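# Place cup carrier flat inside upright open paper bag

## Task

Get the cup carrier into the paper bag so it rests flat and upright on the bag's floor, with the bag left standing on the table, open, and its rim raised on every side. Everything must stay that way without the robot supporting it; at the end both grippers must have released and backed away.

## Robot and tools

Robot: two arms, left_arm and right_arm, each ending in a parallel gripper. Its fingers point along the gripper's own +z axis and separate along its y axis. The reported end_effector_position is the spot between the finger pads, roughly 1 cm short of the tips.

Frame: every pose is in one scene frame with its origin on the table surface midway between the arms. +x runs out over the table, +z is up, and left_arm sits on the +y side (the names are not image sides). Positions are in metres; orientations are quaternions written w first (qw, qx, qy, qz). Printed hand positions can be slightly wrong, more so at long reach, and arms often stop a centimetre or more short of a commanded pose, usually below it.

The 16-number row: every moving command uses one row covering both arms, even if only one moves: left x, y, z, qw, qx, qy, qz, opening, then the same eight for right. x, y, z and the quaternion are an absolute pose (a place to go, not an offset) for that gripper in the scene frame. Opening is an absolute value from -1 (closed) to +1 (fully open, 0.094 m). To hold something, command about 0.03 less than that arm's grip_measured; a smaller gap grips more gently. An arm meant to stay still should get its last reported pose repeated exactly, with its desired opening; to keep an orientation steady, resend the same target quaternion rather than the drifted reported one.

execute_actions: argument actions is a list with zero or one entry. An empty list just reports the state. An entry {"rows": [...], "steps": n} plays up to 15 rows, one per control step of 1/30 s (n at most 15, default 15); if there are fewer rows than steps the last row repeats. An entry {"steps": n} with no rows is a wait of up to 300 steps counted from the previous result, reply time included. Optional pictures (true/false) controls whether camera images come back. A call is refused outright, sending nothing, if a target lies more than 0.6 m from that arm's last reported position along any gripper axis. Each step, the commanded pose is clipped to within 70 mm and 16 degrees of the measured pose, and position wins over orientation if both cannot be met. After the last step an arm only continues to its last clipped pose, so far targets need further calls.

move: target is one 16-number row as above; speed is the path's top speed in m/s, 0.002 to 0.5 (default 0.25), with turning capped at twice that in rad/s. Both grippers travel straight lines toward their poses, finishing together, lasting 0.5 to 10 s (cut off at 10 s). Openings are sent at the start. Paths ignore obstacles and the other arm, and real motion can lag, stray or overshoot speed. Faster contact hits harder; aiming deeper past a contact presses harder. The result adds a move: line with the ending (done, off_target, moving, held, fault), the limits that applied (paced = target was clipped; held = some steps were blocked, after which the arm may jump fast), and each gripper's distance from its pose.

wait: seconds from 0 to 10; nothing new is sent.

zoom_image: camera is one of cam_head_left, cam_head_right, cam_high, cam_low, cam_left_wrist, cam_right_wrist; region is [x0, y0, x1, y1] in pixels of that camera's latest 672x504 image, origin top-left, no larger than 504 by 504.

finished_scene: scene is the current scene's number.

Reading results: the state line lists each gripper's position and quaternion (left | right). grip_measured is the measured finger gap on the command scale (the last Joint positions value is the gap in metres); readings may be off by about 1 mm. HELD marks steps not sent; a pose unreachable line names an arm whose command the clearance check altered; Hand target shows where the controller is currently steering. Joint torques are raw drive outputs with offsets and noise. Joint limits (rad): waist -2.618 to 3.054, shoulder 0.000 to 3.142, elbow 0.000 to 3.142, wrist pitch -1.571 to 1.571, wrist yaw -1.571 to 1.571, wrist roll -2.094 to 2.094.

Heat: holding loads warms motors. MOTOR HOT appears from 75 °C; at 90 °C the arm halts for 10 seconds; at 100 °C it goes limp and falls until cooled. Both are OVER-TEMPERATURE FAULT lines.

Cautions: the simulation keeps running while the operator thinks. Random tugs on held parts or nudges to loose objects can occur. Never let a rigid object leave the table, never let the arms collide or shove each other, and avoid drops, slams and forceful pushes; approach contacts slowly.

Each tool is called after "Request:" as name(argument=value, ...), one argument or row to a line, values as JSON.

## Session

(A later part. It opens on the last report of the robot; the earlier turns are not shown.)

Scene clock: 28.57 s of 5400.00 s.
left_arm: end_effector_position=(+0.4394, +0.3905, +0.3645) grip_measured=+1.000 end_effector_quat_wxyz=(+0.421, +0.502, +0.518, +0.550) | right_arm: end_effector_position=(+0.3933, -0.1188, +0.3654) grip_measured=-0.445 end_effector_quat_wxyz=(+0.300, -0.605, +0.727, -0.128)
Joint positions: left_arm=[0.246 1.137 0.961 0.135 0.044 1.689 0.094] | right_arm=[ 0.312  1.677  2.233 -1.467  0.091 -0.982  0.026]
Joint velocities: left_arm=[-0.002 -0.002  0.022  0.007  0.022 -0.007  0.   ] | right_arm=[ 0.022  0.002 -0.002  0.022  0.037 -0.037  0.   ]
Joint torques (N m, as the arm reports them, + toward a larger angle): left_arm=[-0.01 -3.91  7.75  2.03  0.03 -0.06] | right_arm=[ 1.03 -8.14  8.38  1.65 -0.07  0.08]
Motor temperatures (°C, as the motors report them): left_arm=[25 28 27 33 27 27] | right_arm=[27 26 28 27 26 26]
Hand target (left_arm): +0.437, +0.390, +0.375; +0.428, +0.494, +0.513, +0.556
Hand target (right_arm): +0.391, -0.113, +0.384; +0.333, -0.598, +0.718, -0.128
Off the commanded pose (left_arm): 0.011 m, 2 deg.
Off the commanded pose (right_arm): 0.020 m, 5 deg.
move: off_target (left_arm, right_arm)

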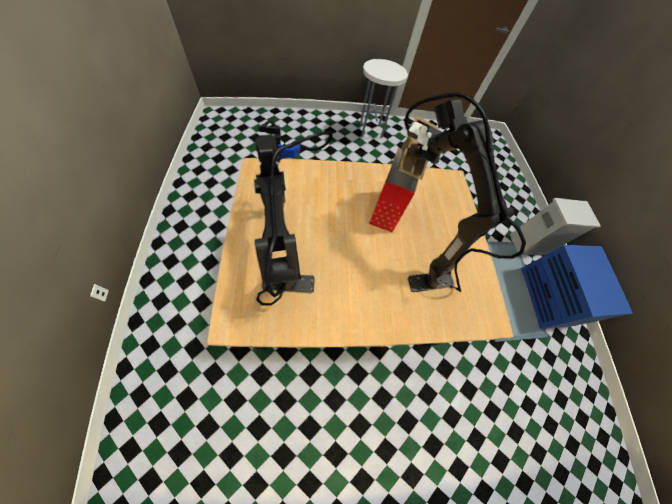

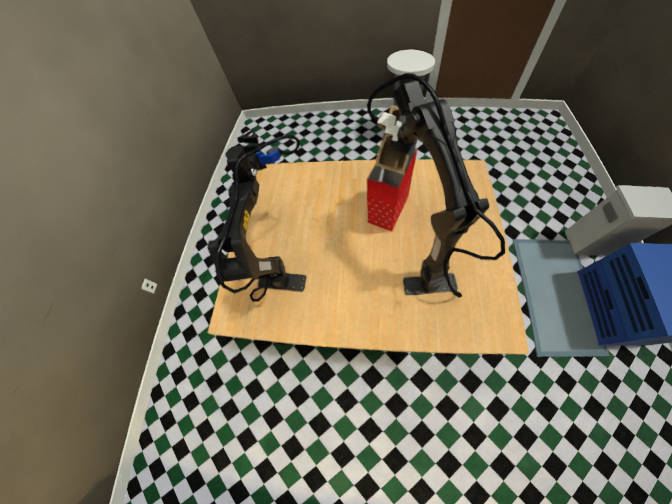

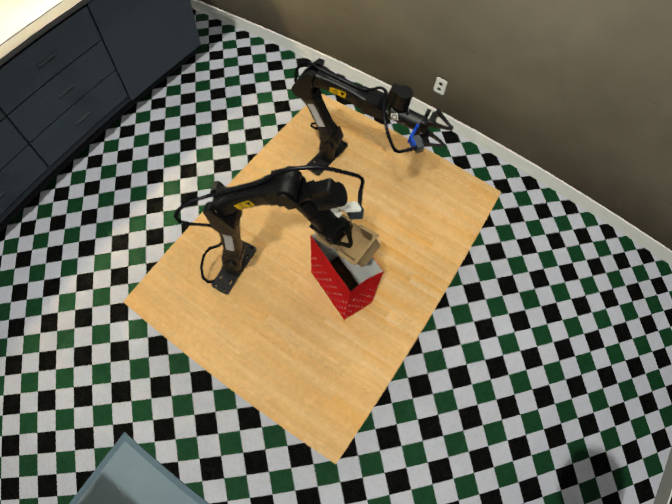

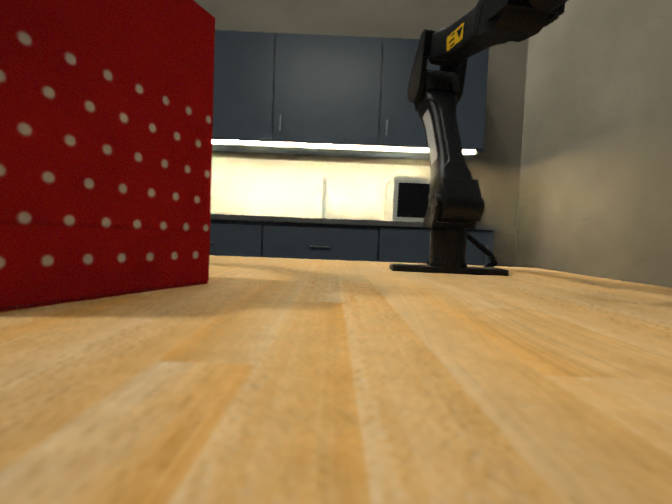

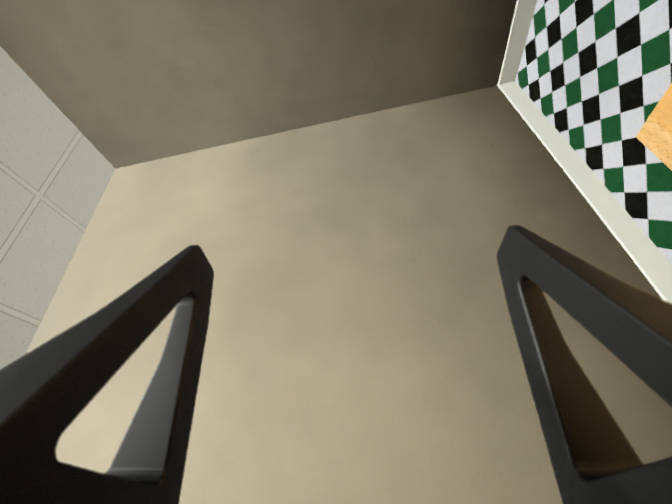

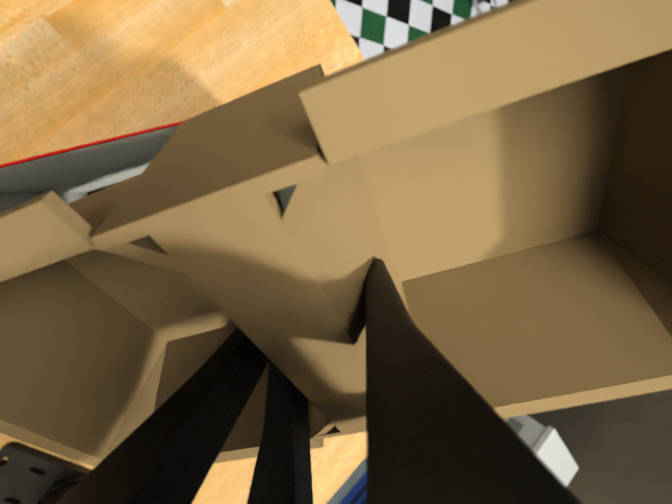

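Request:
move(
  target=[0.437,0.39,0.375,0.428,0.494,0.512,0.556,1,0.393,-0.118,0.295,0.288,-0.571,0.767,-0.05,-0.5],
  speed=0.07,
)

Request:
zoom_image(
  camera="cam_high",
  region=[270, 180, 420, 330],
)

Request:
zoom_image(
  camera="cam_head_left",
  region=[340, 90, 490, 240],
)

Scene clock: 34.23 s of 5400.00 s.
left_arm: end_effector_position=(+0.4394, +0.3905, +0.3645) grip_measured=+1.000 end_effector_quat_wxyz=(+0.421, +0.502, +0.518, +0.550) | right_arm: end_effector_position=(+0.3922, -0.1170, +0.2853) grip_measured=-0.445 end_effector_quat_wxyz=(+0.267, -0.580, +0.768, -0.052)
Joint positions: left_arm=[0.246 1.137 0.961 0.135 0.044 1.689 0.094] | right_arm=[ 0.256  1.578  1.81  -1.253 -0.039 -0.901  0.026]
Joint velocities: left_arm=[-0.002  0.012 -0.002 -0.007  0.007 -0.022  0.   ] | right_arm=[-0.007 -0.007 -0.007 -0.051 -0.066  0.007  0.001]
Joint torques (N m, as the arm reports them, + toward a larger angle): left_arm=[-0.01 -3.74  7.7   2.06  0.03 -0.06] | right_arm=[-0.96 -9.28  5.83  1.5  -0.23  0.06]
Motor temperatures (°C, as the motors report them): left_arm=[25 28 27 34 27 27] | right_arm=[27 26 28 28 26 26]
Hand target (left_arm): +0.437, +0.390, +0.375; +0.428, +0.494, +0.513, +0.556
Hand target (right_arm): +0.392, -0.119, +0.295; +0.288, -0.571, +0.768, -0.050
Off the commanded pose (left_arm): 0.011 m, 2 deg.
Off the commanded pose (right_arm): 0.010 m, 3 deg.
After step 90, 0.93 s passed at rest.
move: off_target (left_arm, right_arm)

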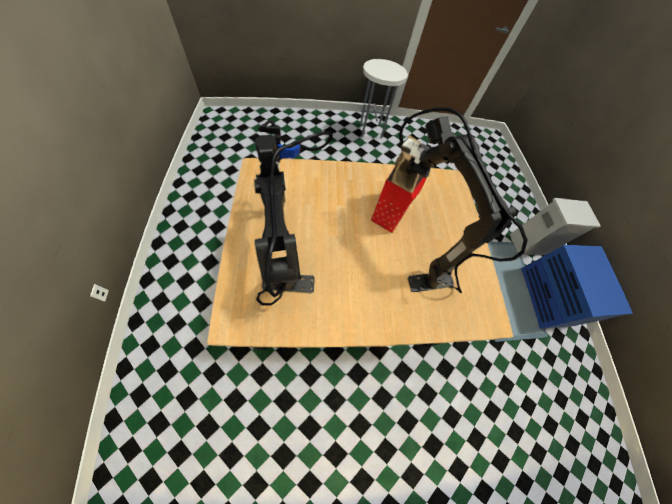

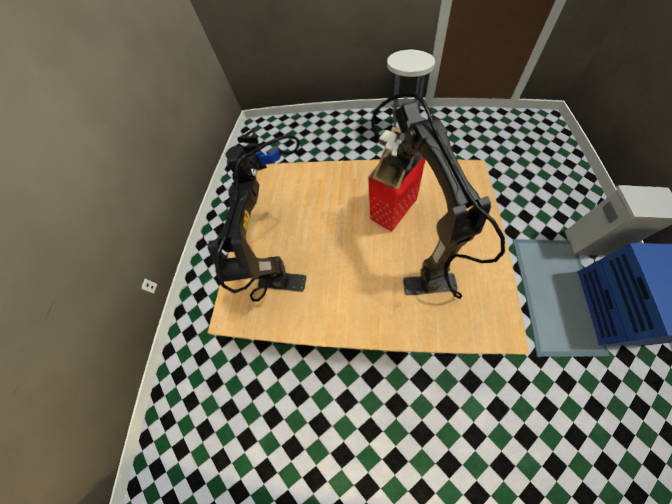

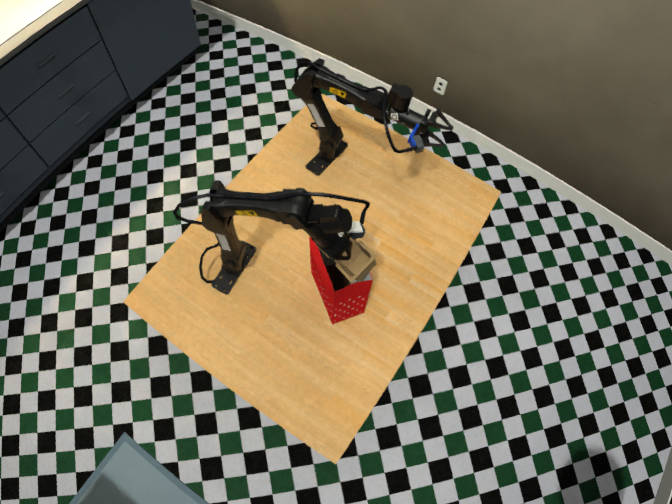

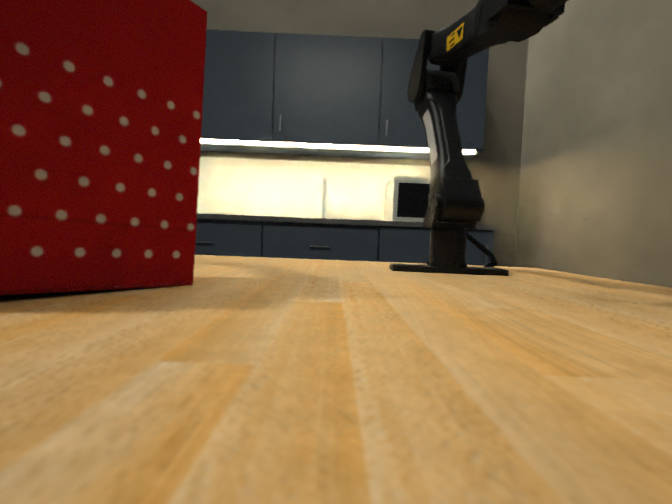

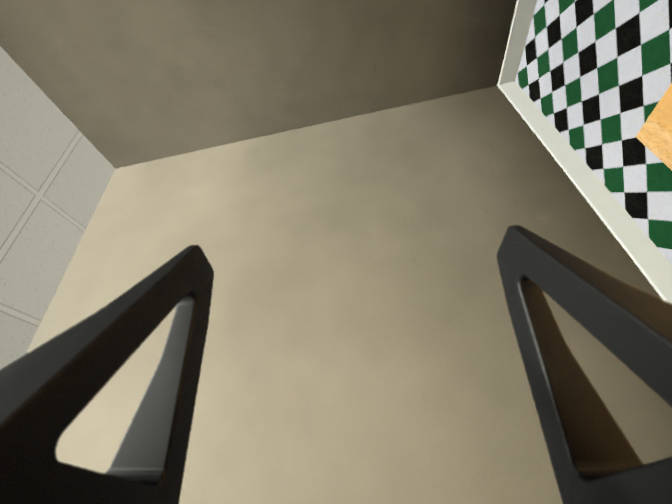

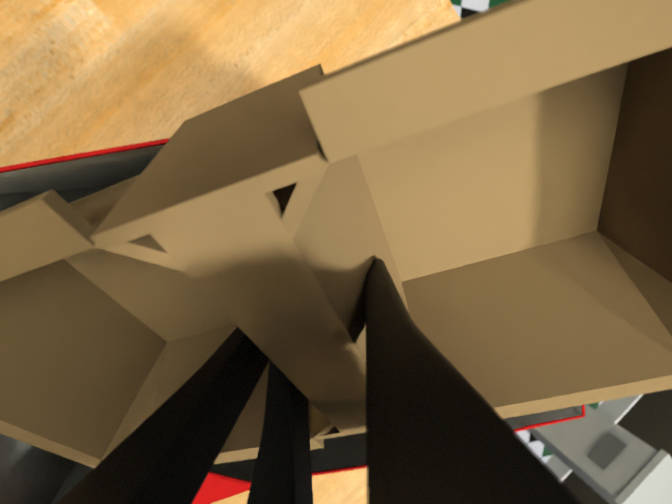

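Region (270, 180, 420, 330) of cam_high's 672x504 image, scaled by 3.360, with more detail than that image has.

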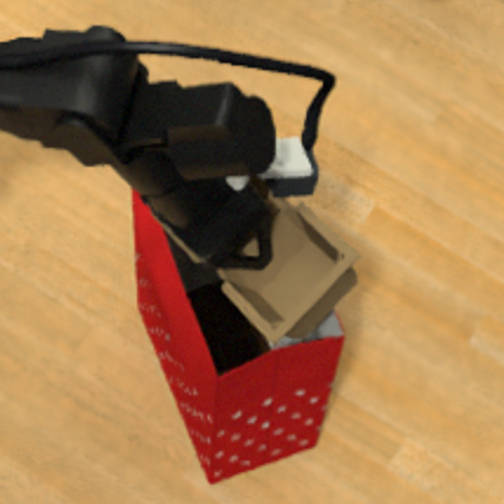

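Region (340, 90, 490, 240) of cam_head_left's 672x504 image, scaled by 3.360, with more detail than that image has.

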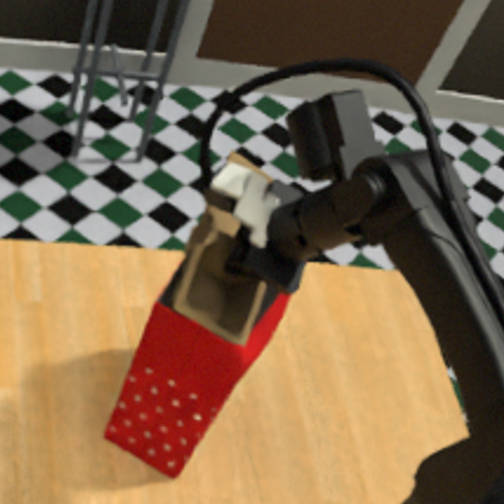

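Request:
move(
  target=[0.437,0.39,0.375,0.428,0.494,0.512,0.556,1,0.392,-0.145,0.305,0.28,-0.474,0.831,-0.085,-0.5],
  speed=0.07,
)

Request:
zoom_image(
  camera="cam_high",
  region=[270, 180, 420, 330],
)

Request:
zoom_image(
  camera="cam_head_left",
  region=[340, 90, 490, 240],
)

Scene clock: 39.67 s of 5400.00 s.
left_arm: end_effector_position=(+0.4394, +0.3905, +0.3645) grip_measured=+1.000 end_effector_quat_wxyz=(+0.421, +0.502, +0.518, +0.550) | right_arm: end_effector_position=(+0.3951, -0.1370, +0.2894) grip_measured=-0.445 end_effector_quat_wxyz=(+0.264, -0.488, +0.828, -0.078)
Joint positions: left_arm=[0.246 1.137 0.961 0.135 0.044 1.689 0.094] | right_arm=[ 0.256  1.564  1.81  -1.264  0.071 -0.704  0.026]
Joint velocities: left_arm=[ 0.012  0.007 -0.012 -0.007 -0.007 -0.051  0.   ] | right_arm=[-0.012 -0.017  0.007  0.037 -0.022  0.007  0.   ]
Joint torques (N m, as the arm reports them, + toward a larger angle): left_arm=[-0.17 -3.72  7.7   2.05  0.02 -0.07] | right_arm=[-1.12 -8.88  8.91  1.14  0.11  0.1 ]
Motor temperatures (°C, as the motors report them): left_arm=[25 28 27 34 27 27] | right_arm=[27 26 28 28 26 26]
Hand target (left_arm): +0.437, +0.390, +0.375; +0.428, +0.494, +0.513, +0.556
Hand target (right_arm): +0.392, -0.145, +0.304; +0.280, -0.474, +0.830, -0.085
Off the commanded pose (left_arm): 0.011 m, 2 deg.
Off the commanded pose (right_arm): 0.018 m, 3 deg.
After step 90, 0.30 s passed at rest.
move: off_target (left_arm, right_arm)

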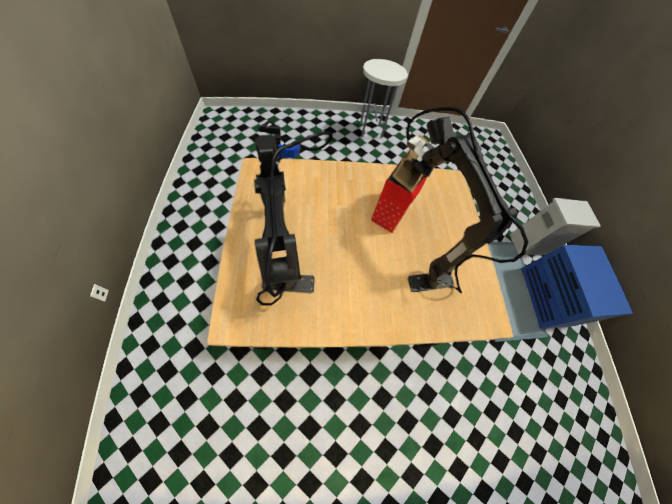

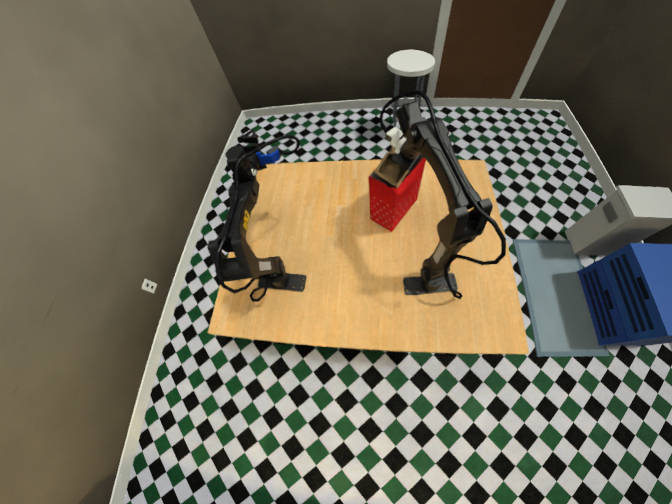

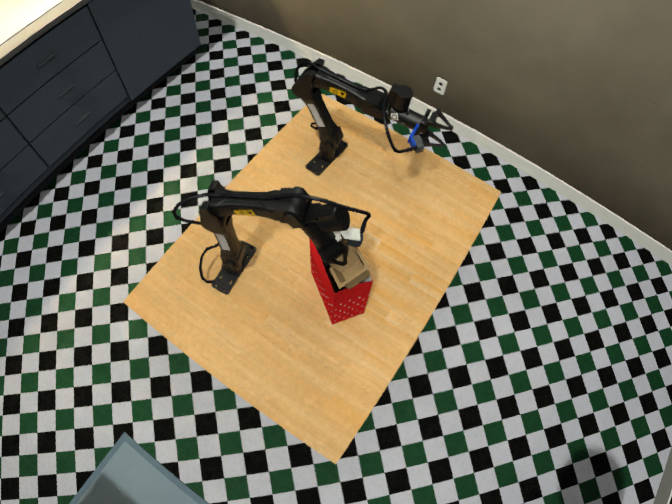

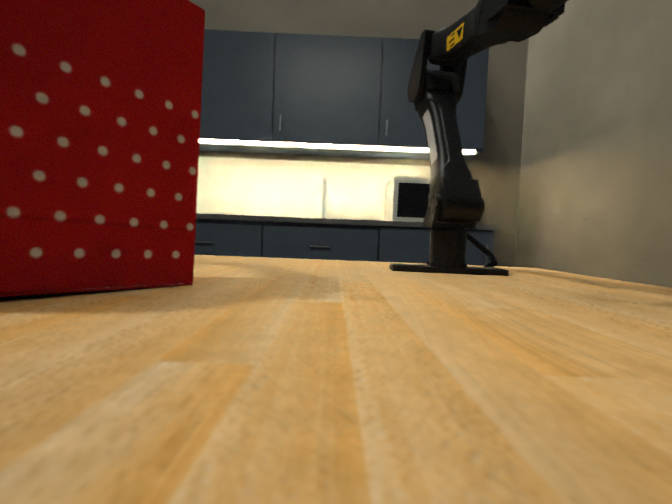

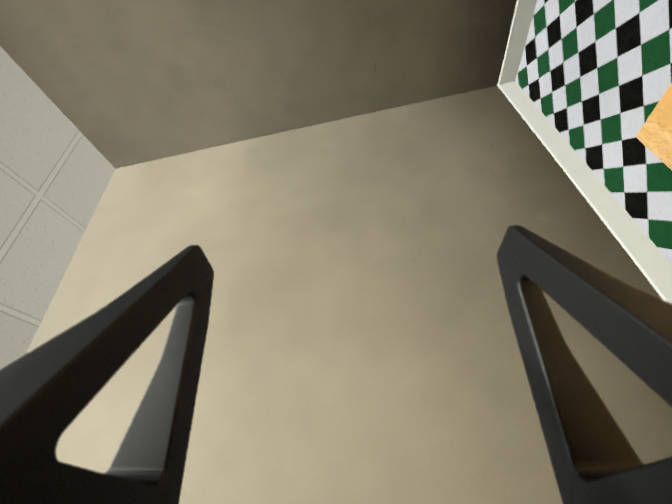

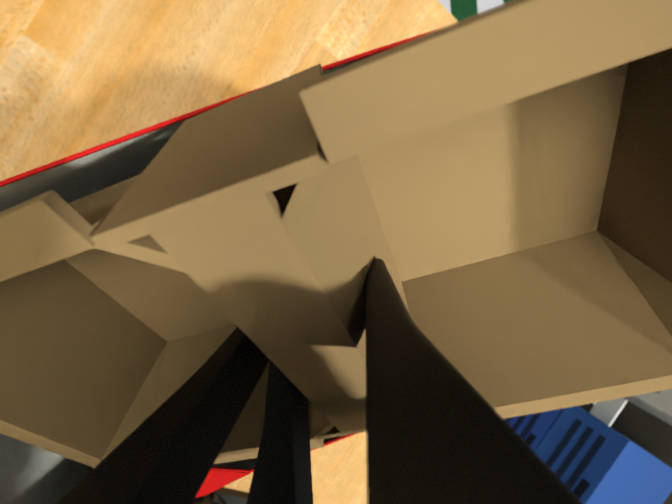

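Region (270, 180, 420, 330) of cam_high's 672x504 image, scaled by 3.360, with more detail than that image has.

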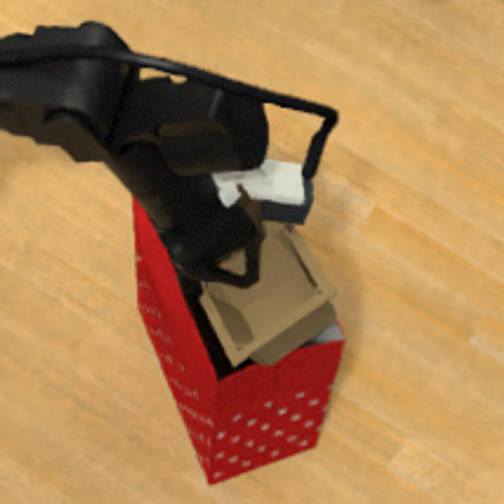

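Region (340, 90, 490, 240) of cam_head_left's 672x504 image, scaled by 3.360, with more detail than that image has.

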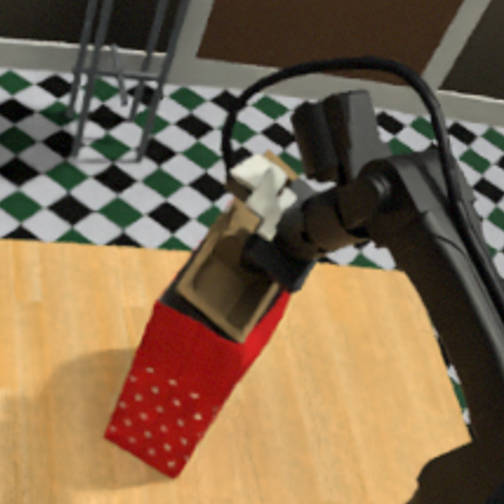

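Request:
move(
  target=[0.437,0.39,0.375,0.428,0.494,0.512,0.556,1,0.388,-0.143,0.23,0.231,-0.461,0.857,0.003,-0.5],
  speed=0.05,
)

Request:
zoom_image(
  camera="cam_high",
  region=[270, 180, 420, 330],
)

Request:
zoom_image(
  camera="cam_head_left",
  region=[340, 90, 490, 240],
)

Scene clock: 45.83 s of 5400.00 s.
left_arm: end_effector_position=(+0.4394, +0.3905, +0.3645) grip_measured=+1.000 end_effector_quat_wxyz=(+0.421, +0.502, +0.518, +0.550) | right_arm: end_effector_position=(+0.3930, -0.1419, +0.2340) grip_measured=-0.445 end_effector_quat_wxyz=(+0.235, -0.469, +0.851, -0.011)
Joint positions: left_arm=[0.246 1.137 0.961 0.135 0.044 1.689 0.094] | right_arm=[ 0.177  1.548  1.6   -1.153 -0.069 -0.687  0.026]
Joint velocities: left_arm=[-0.012 -0.007 -0.007 -0.022  0.022 -0.007  0.   ] | right_arm=[ 0.007  0.002 -0.012  0.022 -0.022 -0.037  0.   ]
Joint torques (N m, as the arm reports them, + toward a larger angle): left_arm=[-0.07 -3.75  7.73  2.03  0.01 -0.06] | right_arm=[-1.15 -8.03  4.92  1.05 -0.35  0.14]
Motor temperatures (°C, as the motors report them): left_arm=[25 28 27 34 27 27] | right_arm=[27 27 28 28 26 26]
Hand target (left_arm): +0.437, +0.390, +0.375; +0.428, +0.494, +0.512, +0.556
Hand target (right_arm): +0.387, -0.143, +0.231; +0.231, -0.460, +0.857, +0.003
Off the commanded pose (left_arm): 0.011 m, 2 deg.
Off the commanded pose (right_arm): 0.006 m, 2 deg.
After step 90, 1.00 s passed at rest.
move: off_target (left_arm)

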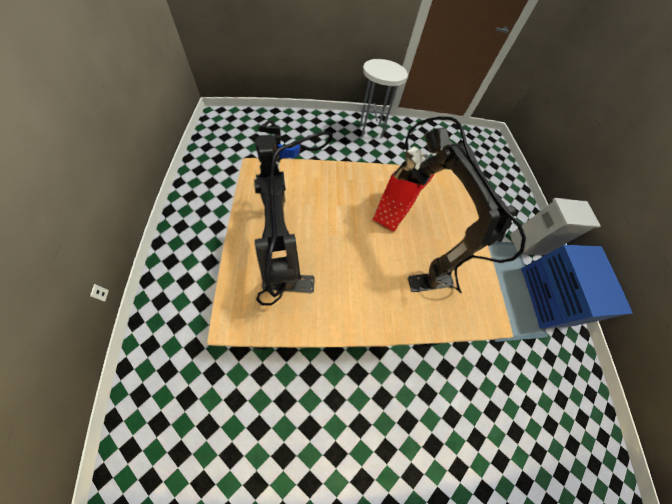

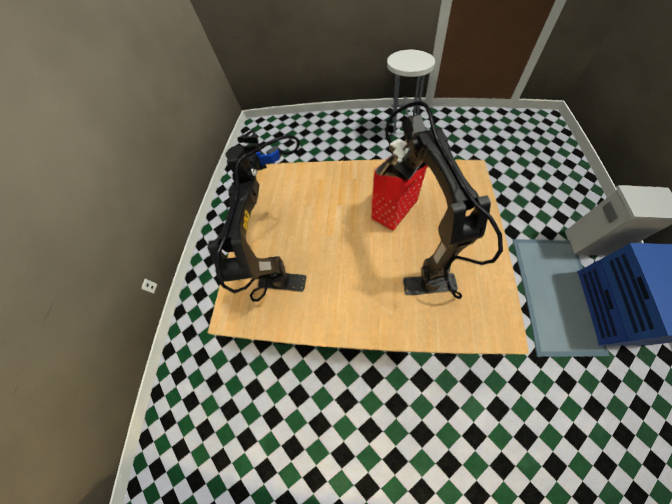

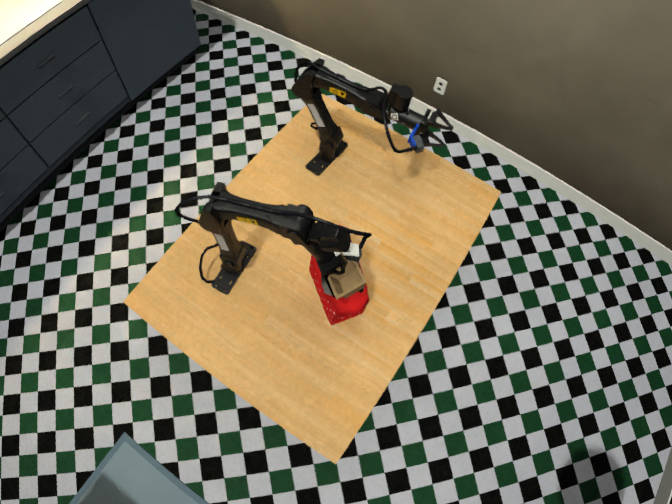

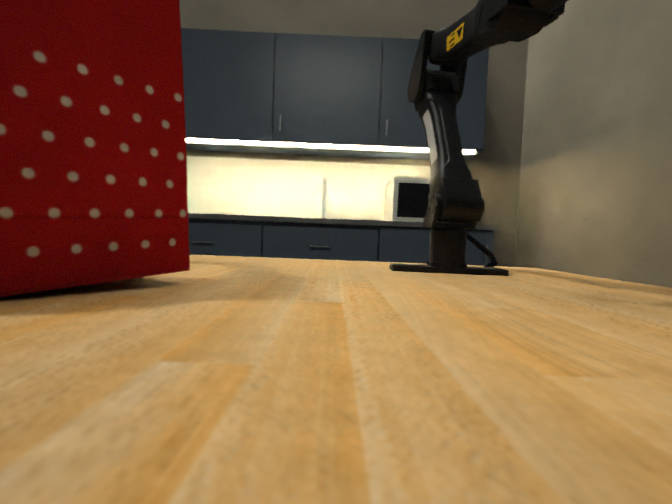

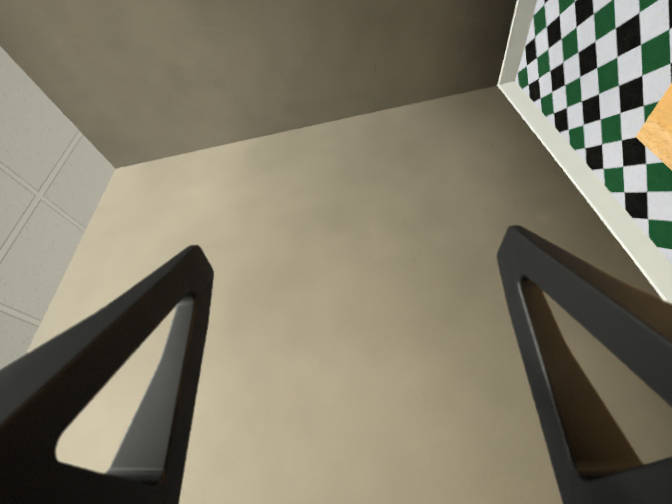

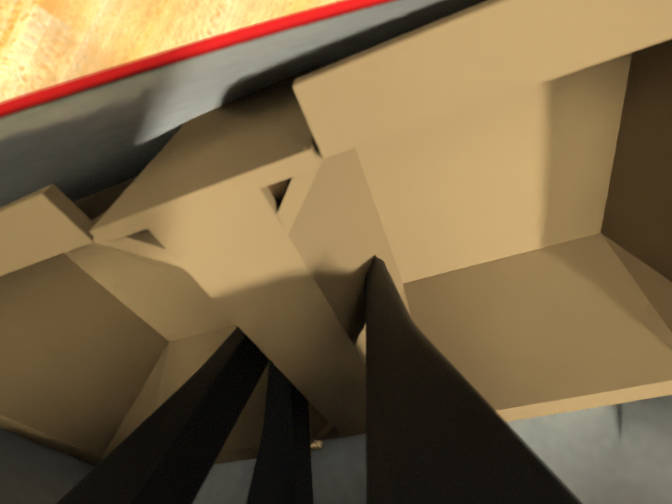

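Region (270, 180, 420, 330) of cam_high's 672x504 image, scaled by 3.360, with more detail than that image has.

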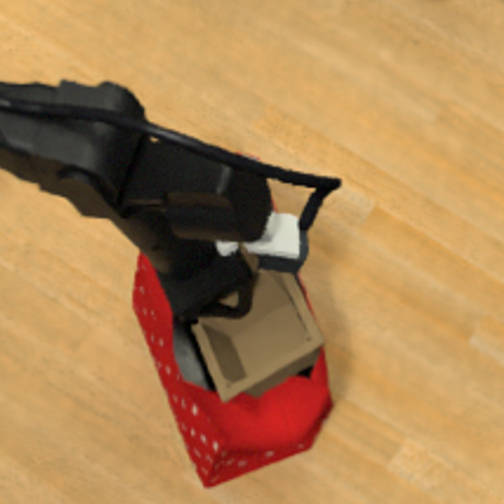

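Region (340, 90, 490, 240) of cam_head_left's 672x504 image, scaled by 3.360, with more detail than that image has.

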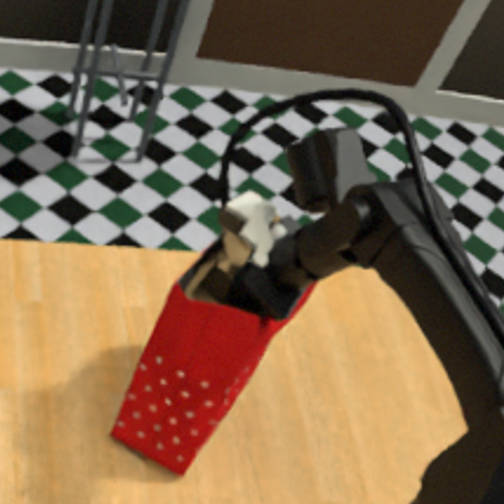

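Request:
move(
  target=[0.437,0.39,0.375,0.428,0.494,0.512,0.556,1,0.376,-0.13,0.29,0.313,-0.477,0.793,-0.218,-0.5],
  speed=0.08,
)

Request:
zoom_image(
  camera="cam_high",
  region=[270, 180, 420, 330],
)

Request:
zoom_image(
  camera="cam_head_left",
  region=[340, 90, 490, 240],
)

Scene clock: 52.97 s of 5400.00 s.
left_arm: end_effector_position=(+0.4394, +0.3905, +0.3645) grip_measured=+1.000 end_effector_quat_wxyz=(+0.421, +0.502, +0.518, +0.550) | right_arm: end_effector_position=(+0.3784, -0.1306, +0.2781) grip_measured=-0.445 end_effector_quat_wxyz=(+0.289, -0.489, +0.794, -0.216)
Joint positions: left_arm=[0.246 1.137 0.961 0.135 0.044 1.689 0.094] | right_arm=[ 0.466  1.419  1.534 -1.07   0.437 -0.653  0.026]
Joint velocities: left_arm=[-0.007 -0.002 -0.007 -0.007 -0.022 -0.022  0.   ] | right_arm=[ 0.002  0.017  0.007  0.037 -0.022  0.007 -0.   ]
Joint torques (N m, as the arm reports them, + toward a larger angle): left_arm=[-0.1  -3.76  7.69  2.02 -0.01 -0.08] | right_arm=[ 1.12 -8.1   6.42  1.56  0.37  0.09]
Motor temperatures (°C, as the motors report them): left_arm=[25 28 27 35 27 27] | right_arm=[27 27 28 29 26 26]
Hand target (left_arm): +0.437, +0.390, +0.375; +0.428, +0.494, +0.513, +0.556
Hand target (right_arm): +0.377, -0.130, +0.289; +0.312, -0.479, +0.791, -0.219
Off the commanded pose (left_arm): 0.011 m, 2 deg.
Off the commanded pose (right_arm): 0.012 m, 3 deg.
After step 90, 0.90 s passed at rest.
move: off_target (left_arm, right_arm)

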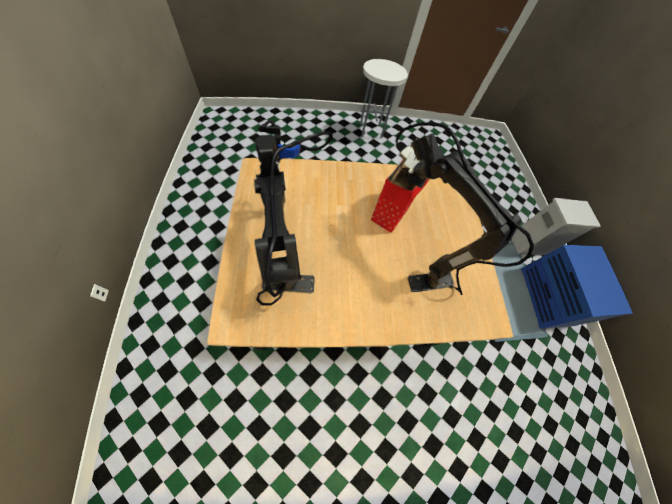

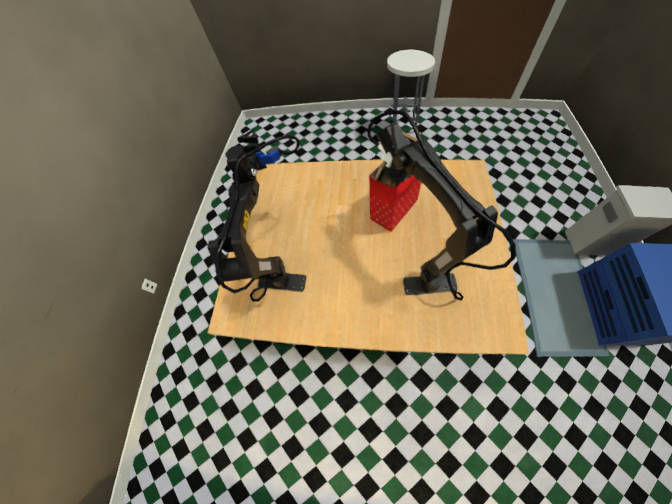

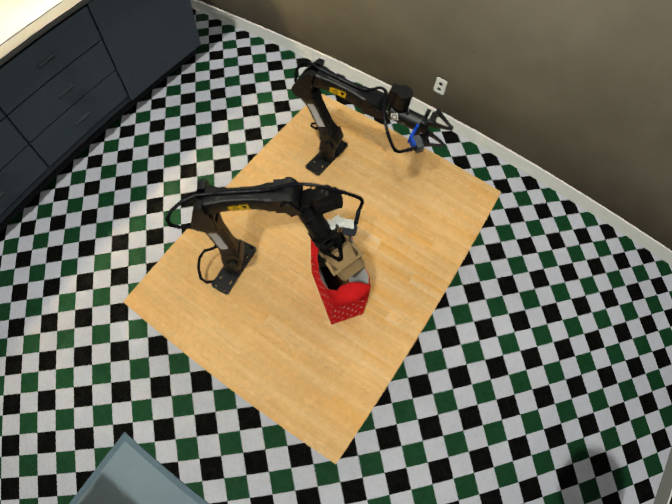

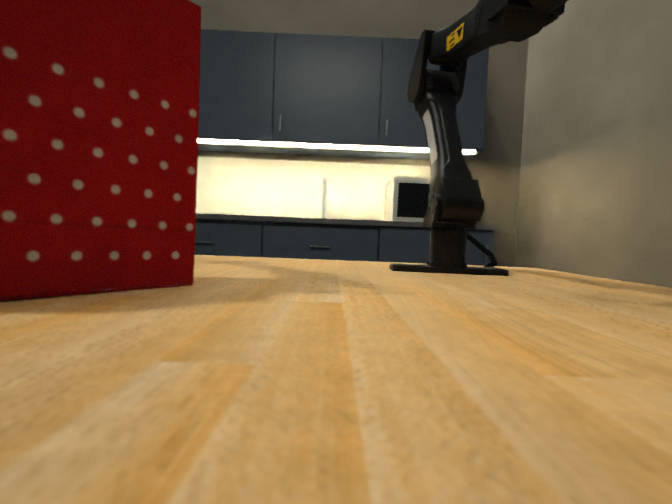

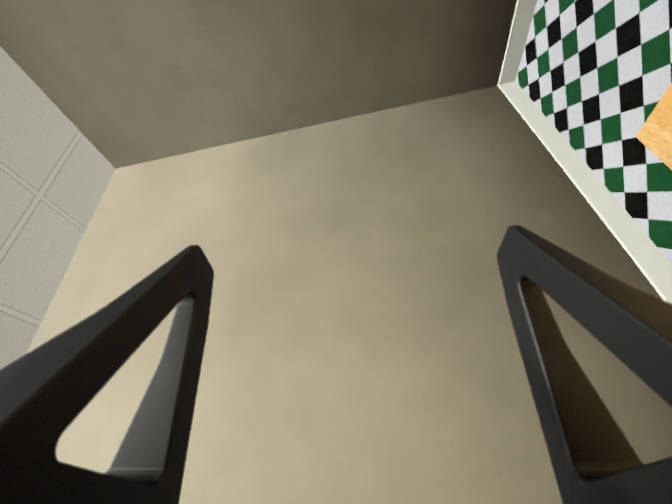

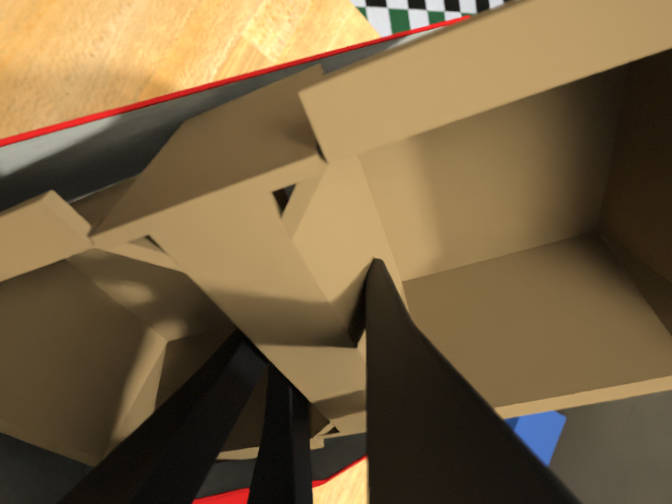

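Region (270, 180, 420, 330) of cam_high's 672x504 image, scaled by 3.360, with more detail than that image has.

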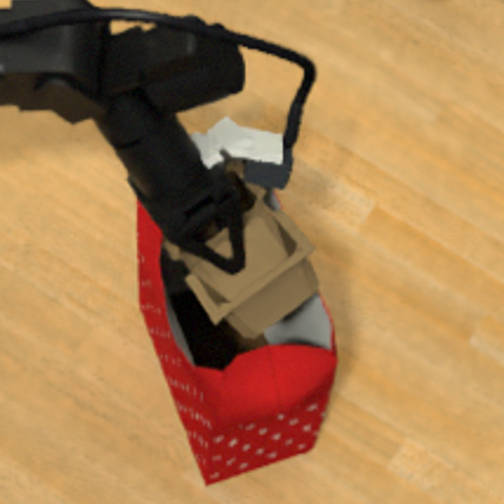

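Region (340, 90, 490, 240) of cam_head_left's 672x504 image, scaled by 3.360, with more detail than that image has.

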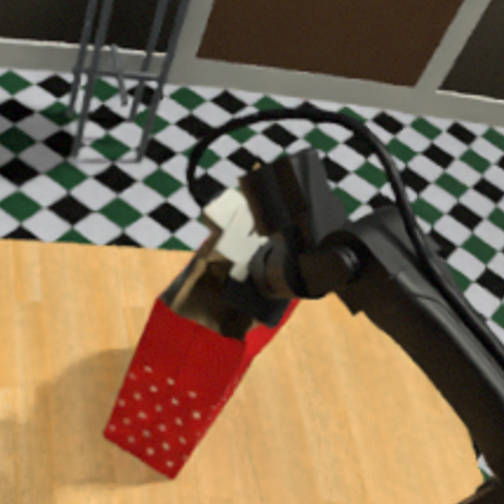

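Request:
execute_actions(
  actions=[],
)

Scene clock: 69.93 s of 5400.00 s.
left_arm: end_effector_position=(+0.4394, +0.3905, +0.3645) grip_measured=+1.000 end_effector_quat_wxyz=(+0.421, +0.502, +0.518, +0.550) | right_arm: end_effector_position=(+0.3788, -0.1309, +0.2784) grip_measured=-0.445 end_effector_quat_wxyz=(+0.290, -0.488, +0.794, -0.217)
Joint positions: left_arm=[0.246 1.137 0.961 0.135 0.044 1.689 0.094] | right_arm=[ 0.466  1.419  1.534 -1.069  0.44  -0.653  0.026]
Joint velocities: left_arm=[-0.002 -0.012 -0.002 -0.022  0.007  0.037  0.   ] | right_arm=[ 0.017 -0.002  0.002 -0.007 -0.022 -0.066  0.   ]
Joint torques (N m, as the arm reports them, + toward a larger angle): left_arm=[-0.15 -3.78  7.73  2.03  0.02 -0.09] | right_arm=[ 1.08 -8.1   6.43  1.56  0.38  0.09]
Motor temperatures (°C, as the motors report them): left_arm=[25 28 27 36 27 27] | right_arm=[27 27 28 30 26 26]
Hand target (left_arm): +0.437, +0.390, +0.375; +0.428, +0.494, +0.513, +0.556
Hand target (right_arm): +0.377, -0.130, +0.289; +0.312, -0.479, +0.791, -0.219
Off the commanded pose (left_arm): 0.011 m, 2 deg.
Off the commanded pose (right_arm): 0.012 m, 3 deg.
Steps of this call (steps 1 to 90: nothing new was sent; then 13.97 s passed at rest). Readings (end_effector_position):
1: left_arm (+0.4394, +0.3905, +0.3645) | right_arm (+0.3785, -0.1307, +0.2782)
2: left_arm (+0.4394, +0.3905, +0.3645) | right_arm (+0.3786, -0.1307, +0.2782)
4: left_arm (+0.4394, +0.3905, +0.3645) | right_arm (+0.3787, -0.1308, +0.2783)
8: left_arm (+0.4394, +0.3905, +0.3645) | right_arm (+0.3787, -0.1309, +0.2783)
90: the state above

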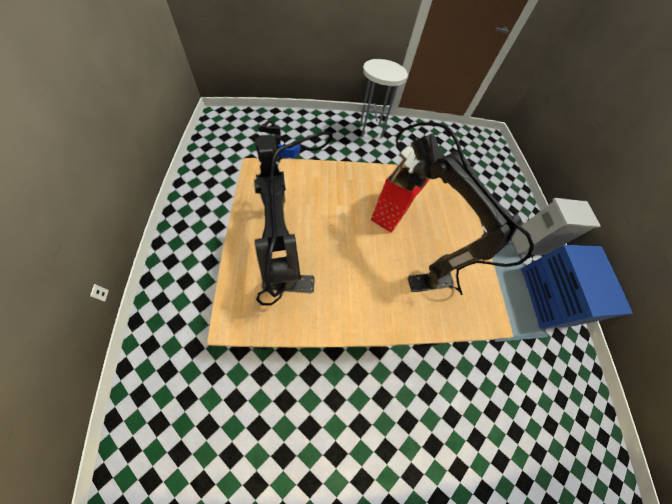

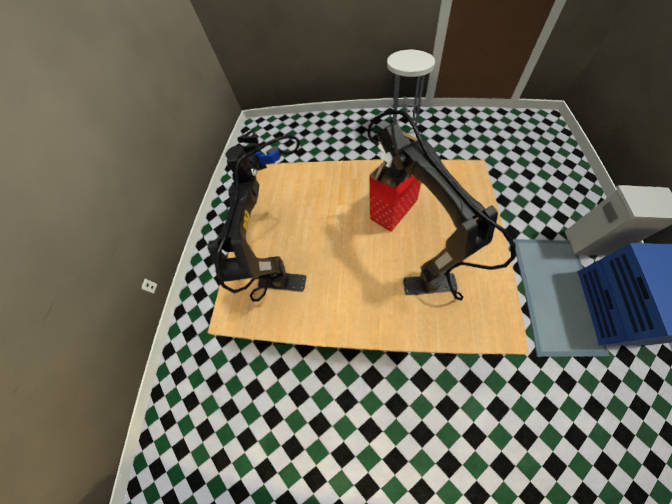

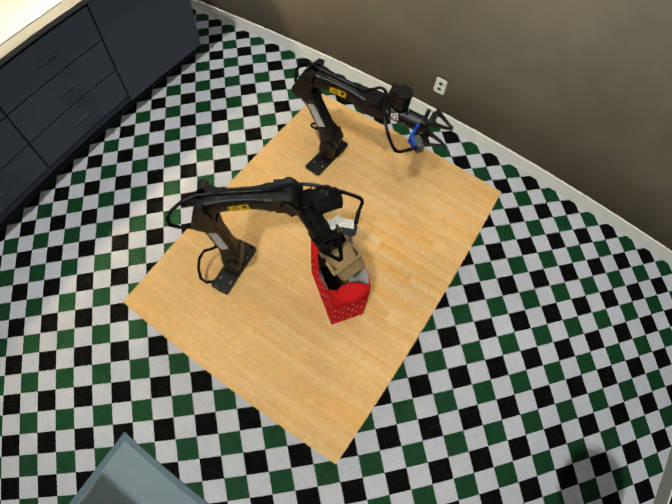

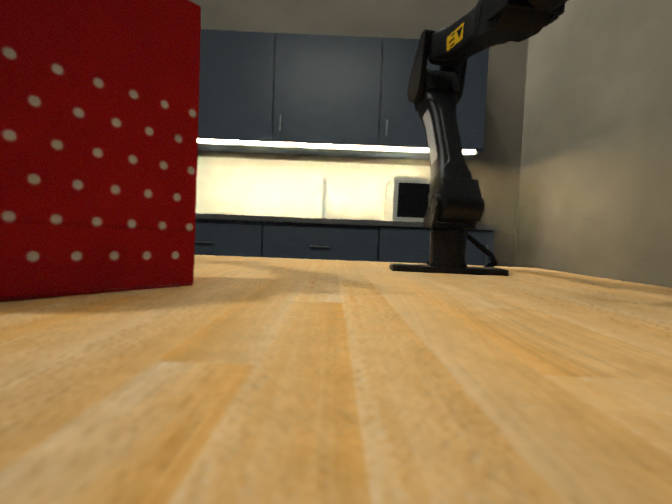

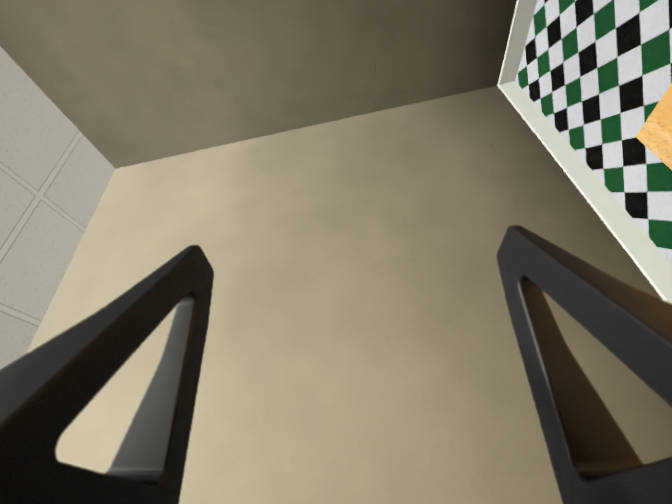

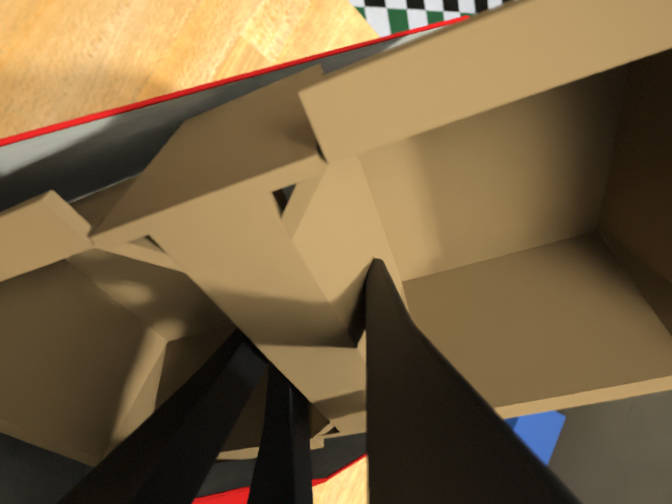

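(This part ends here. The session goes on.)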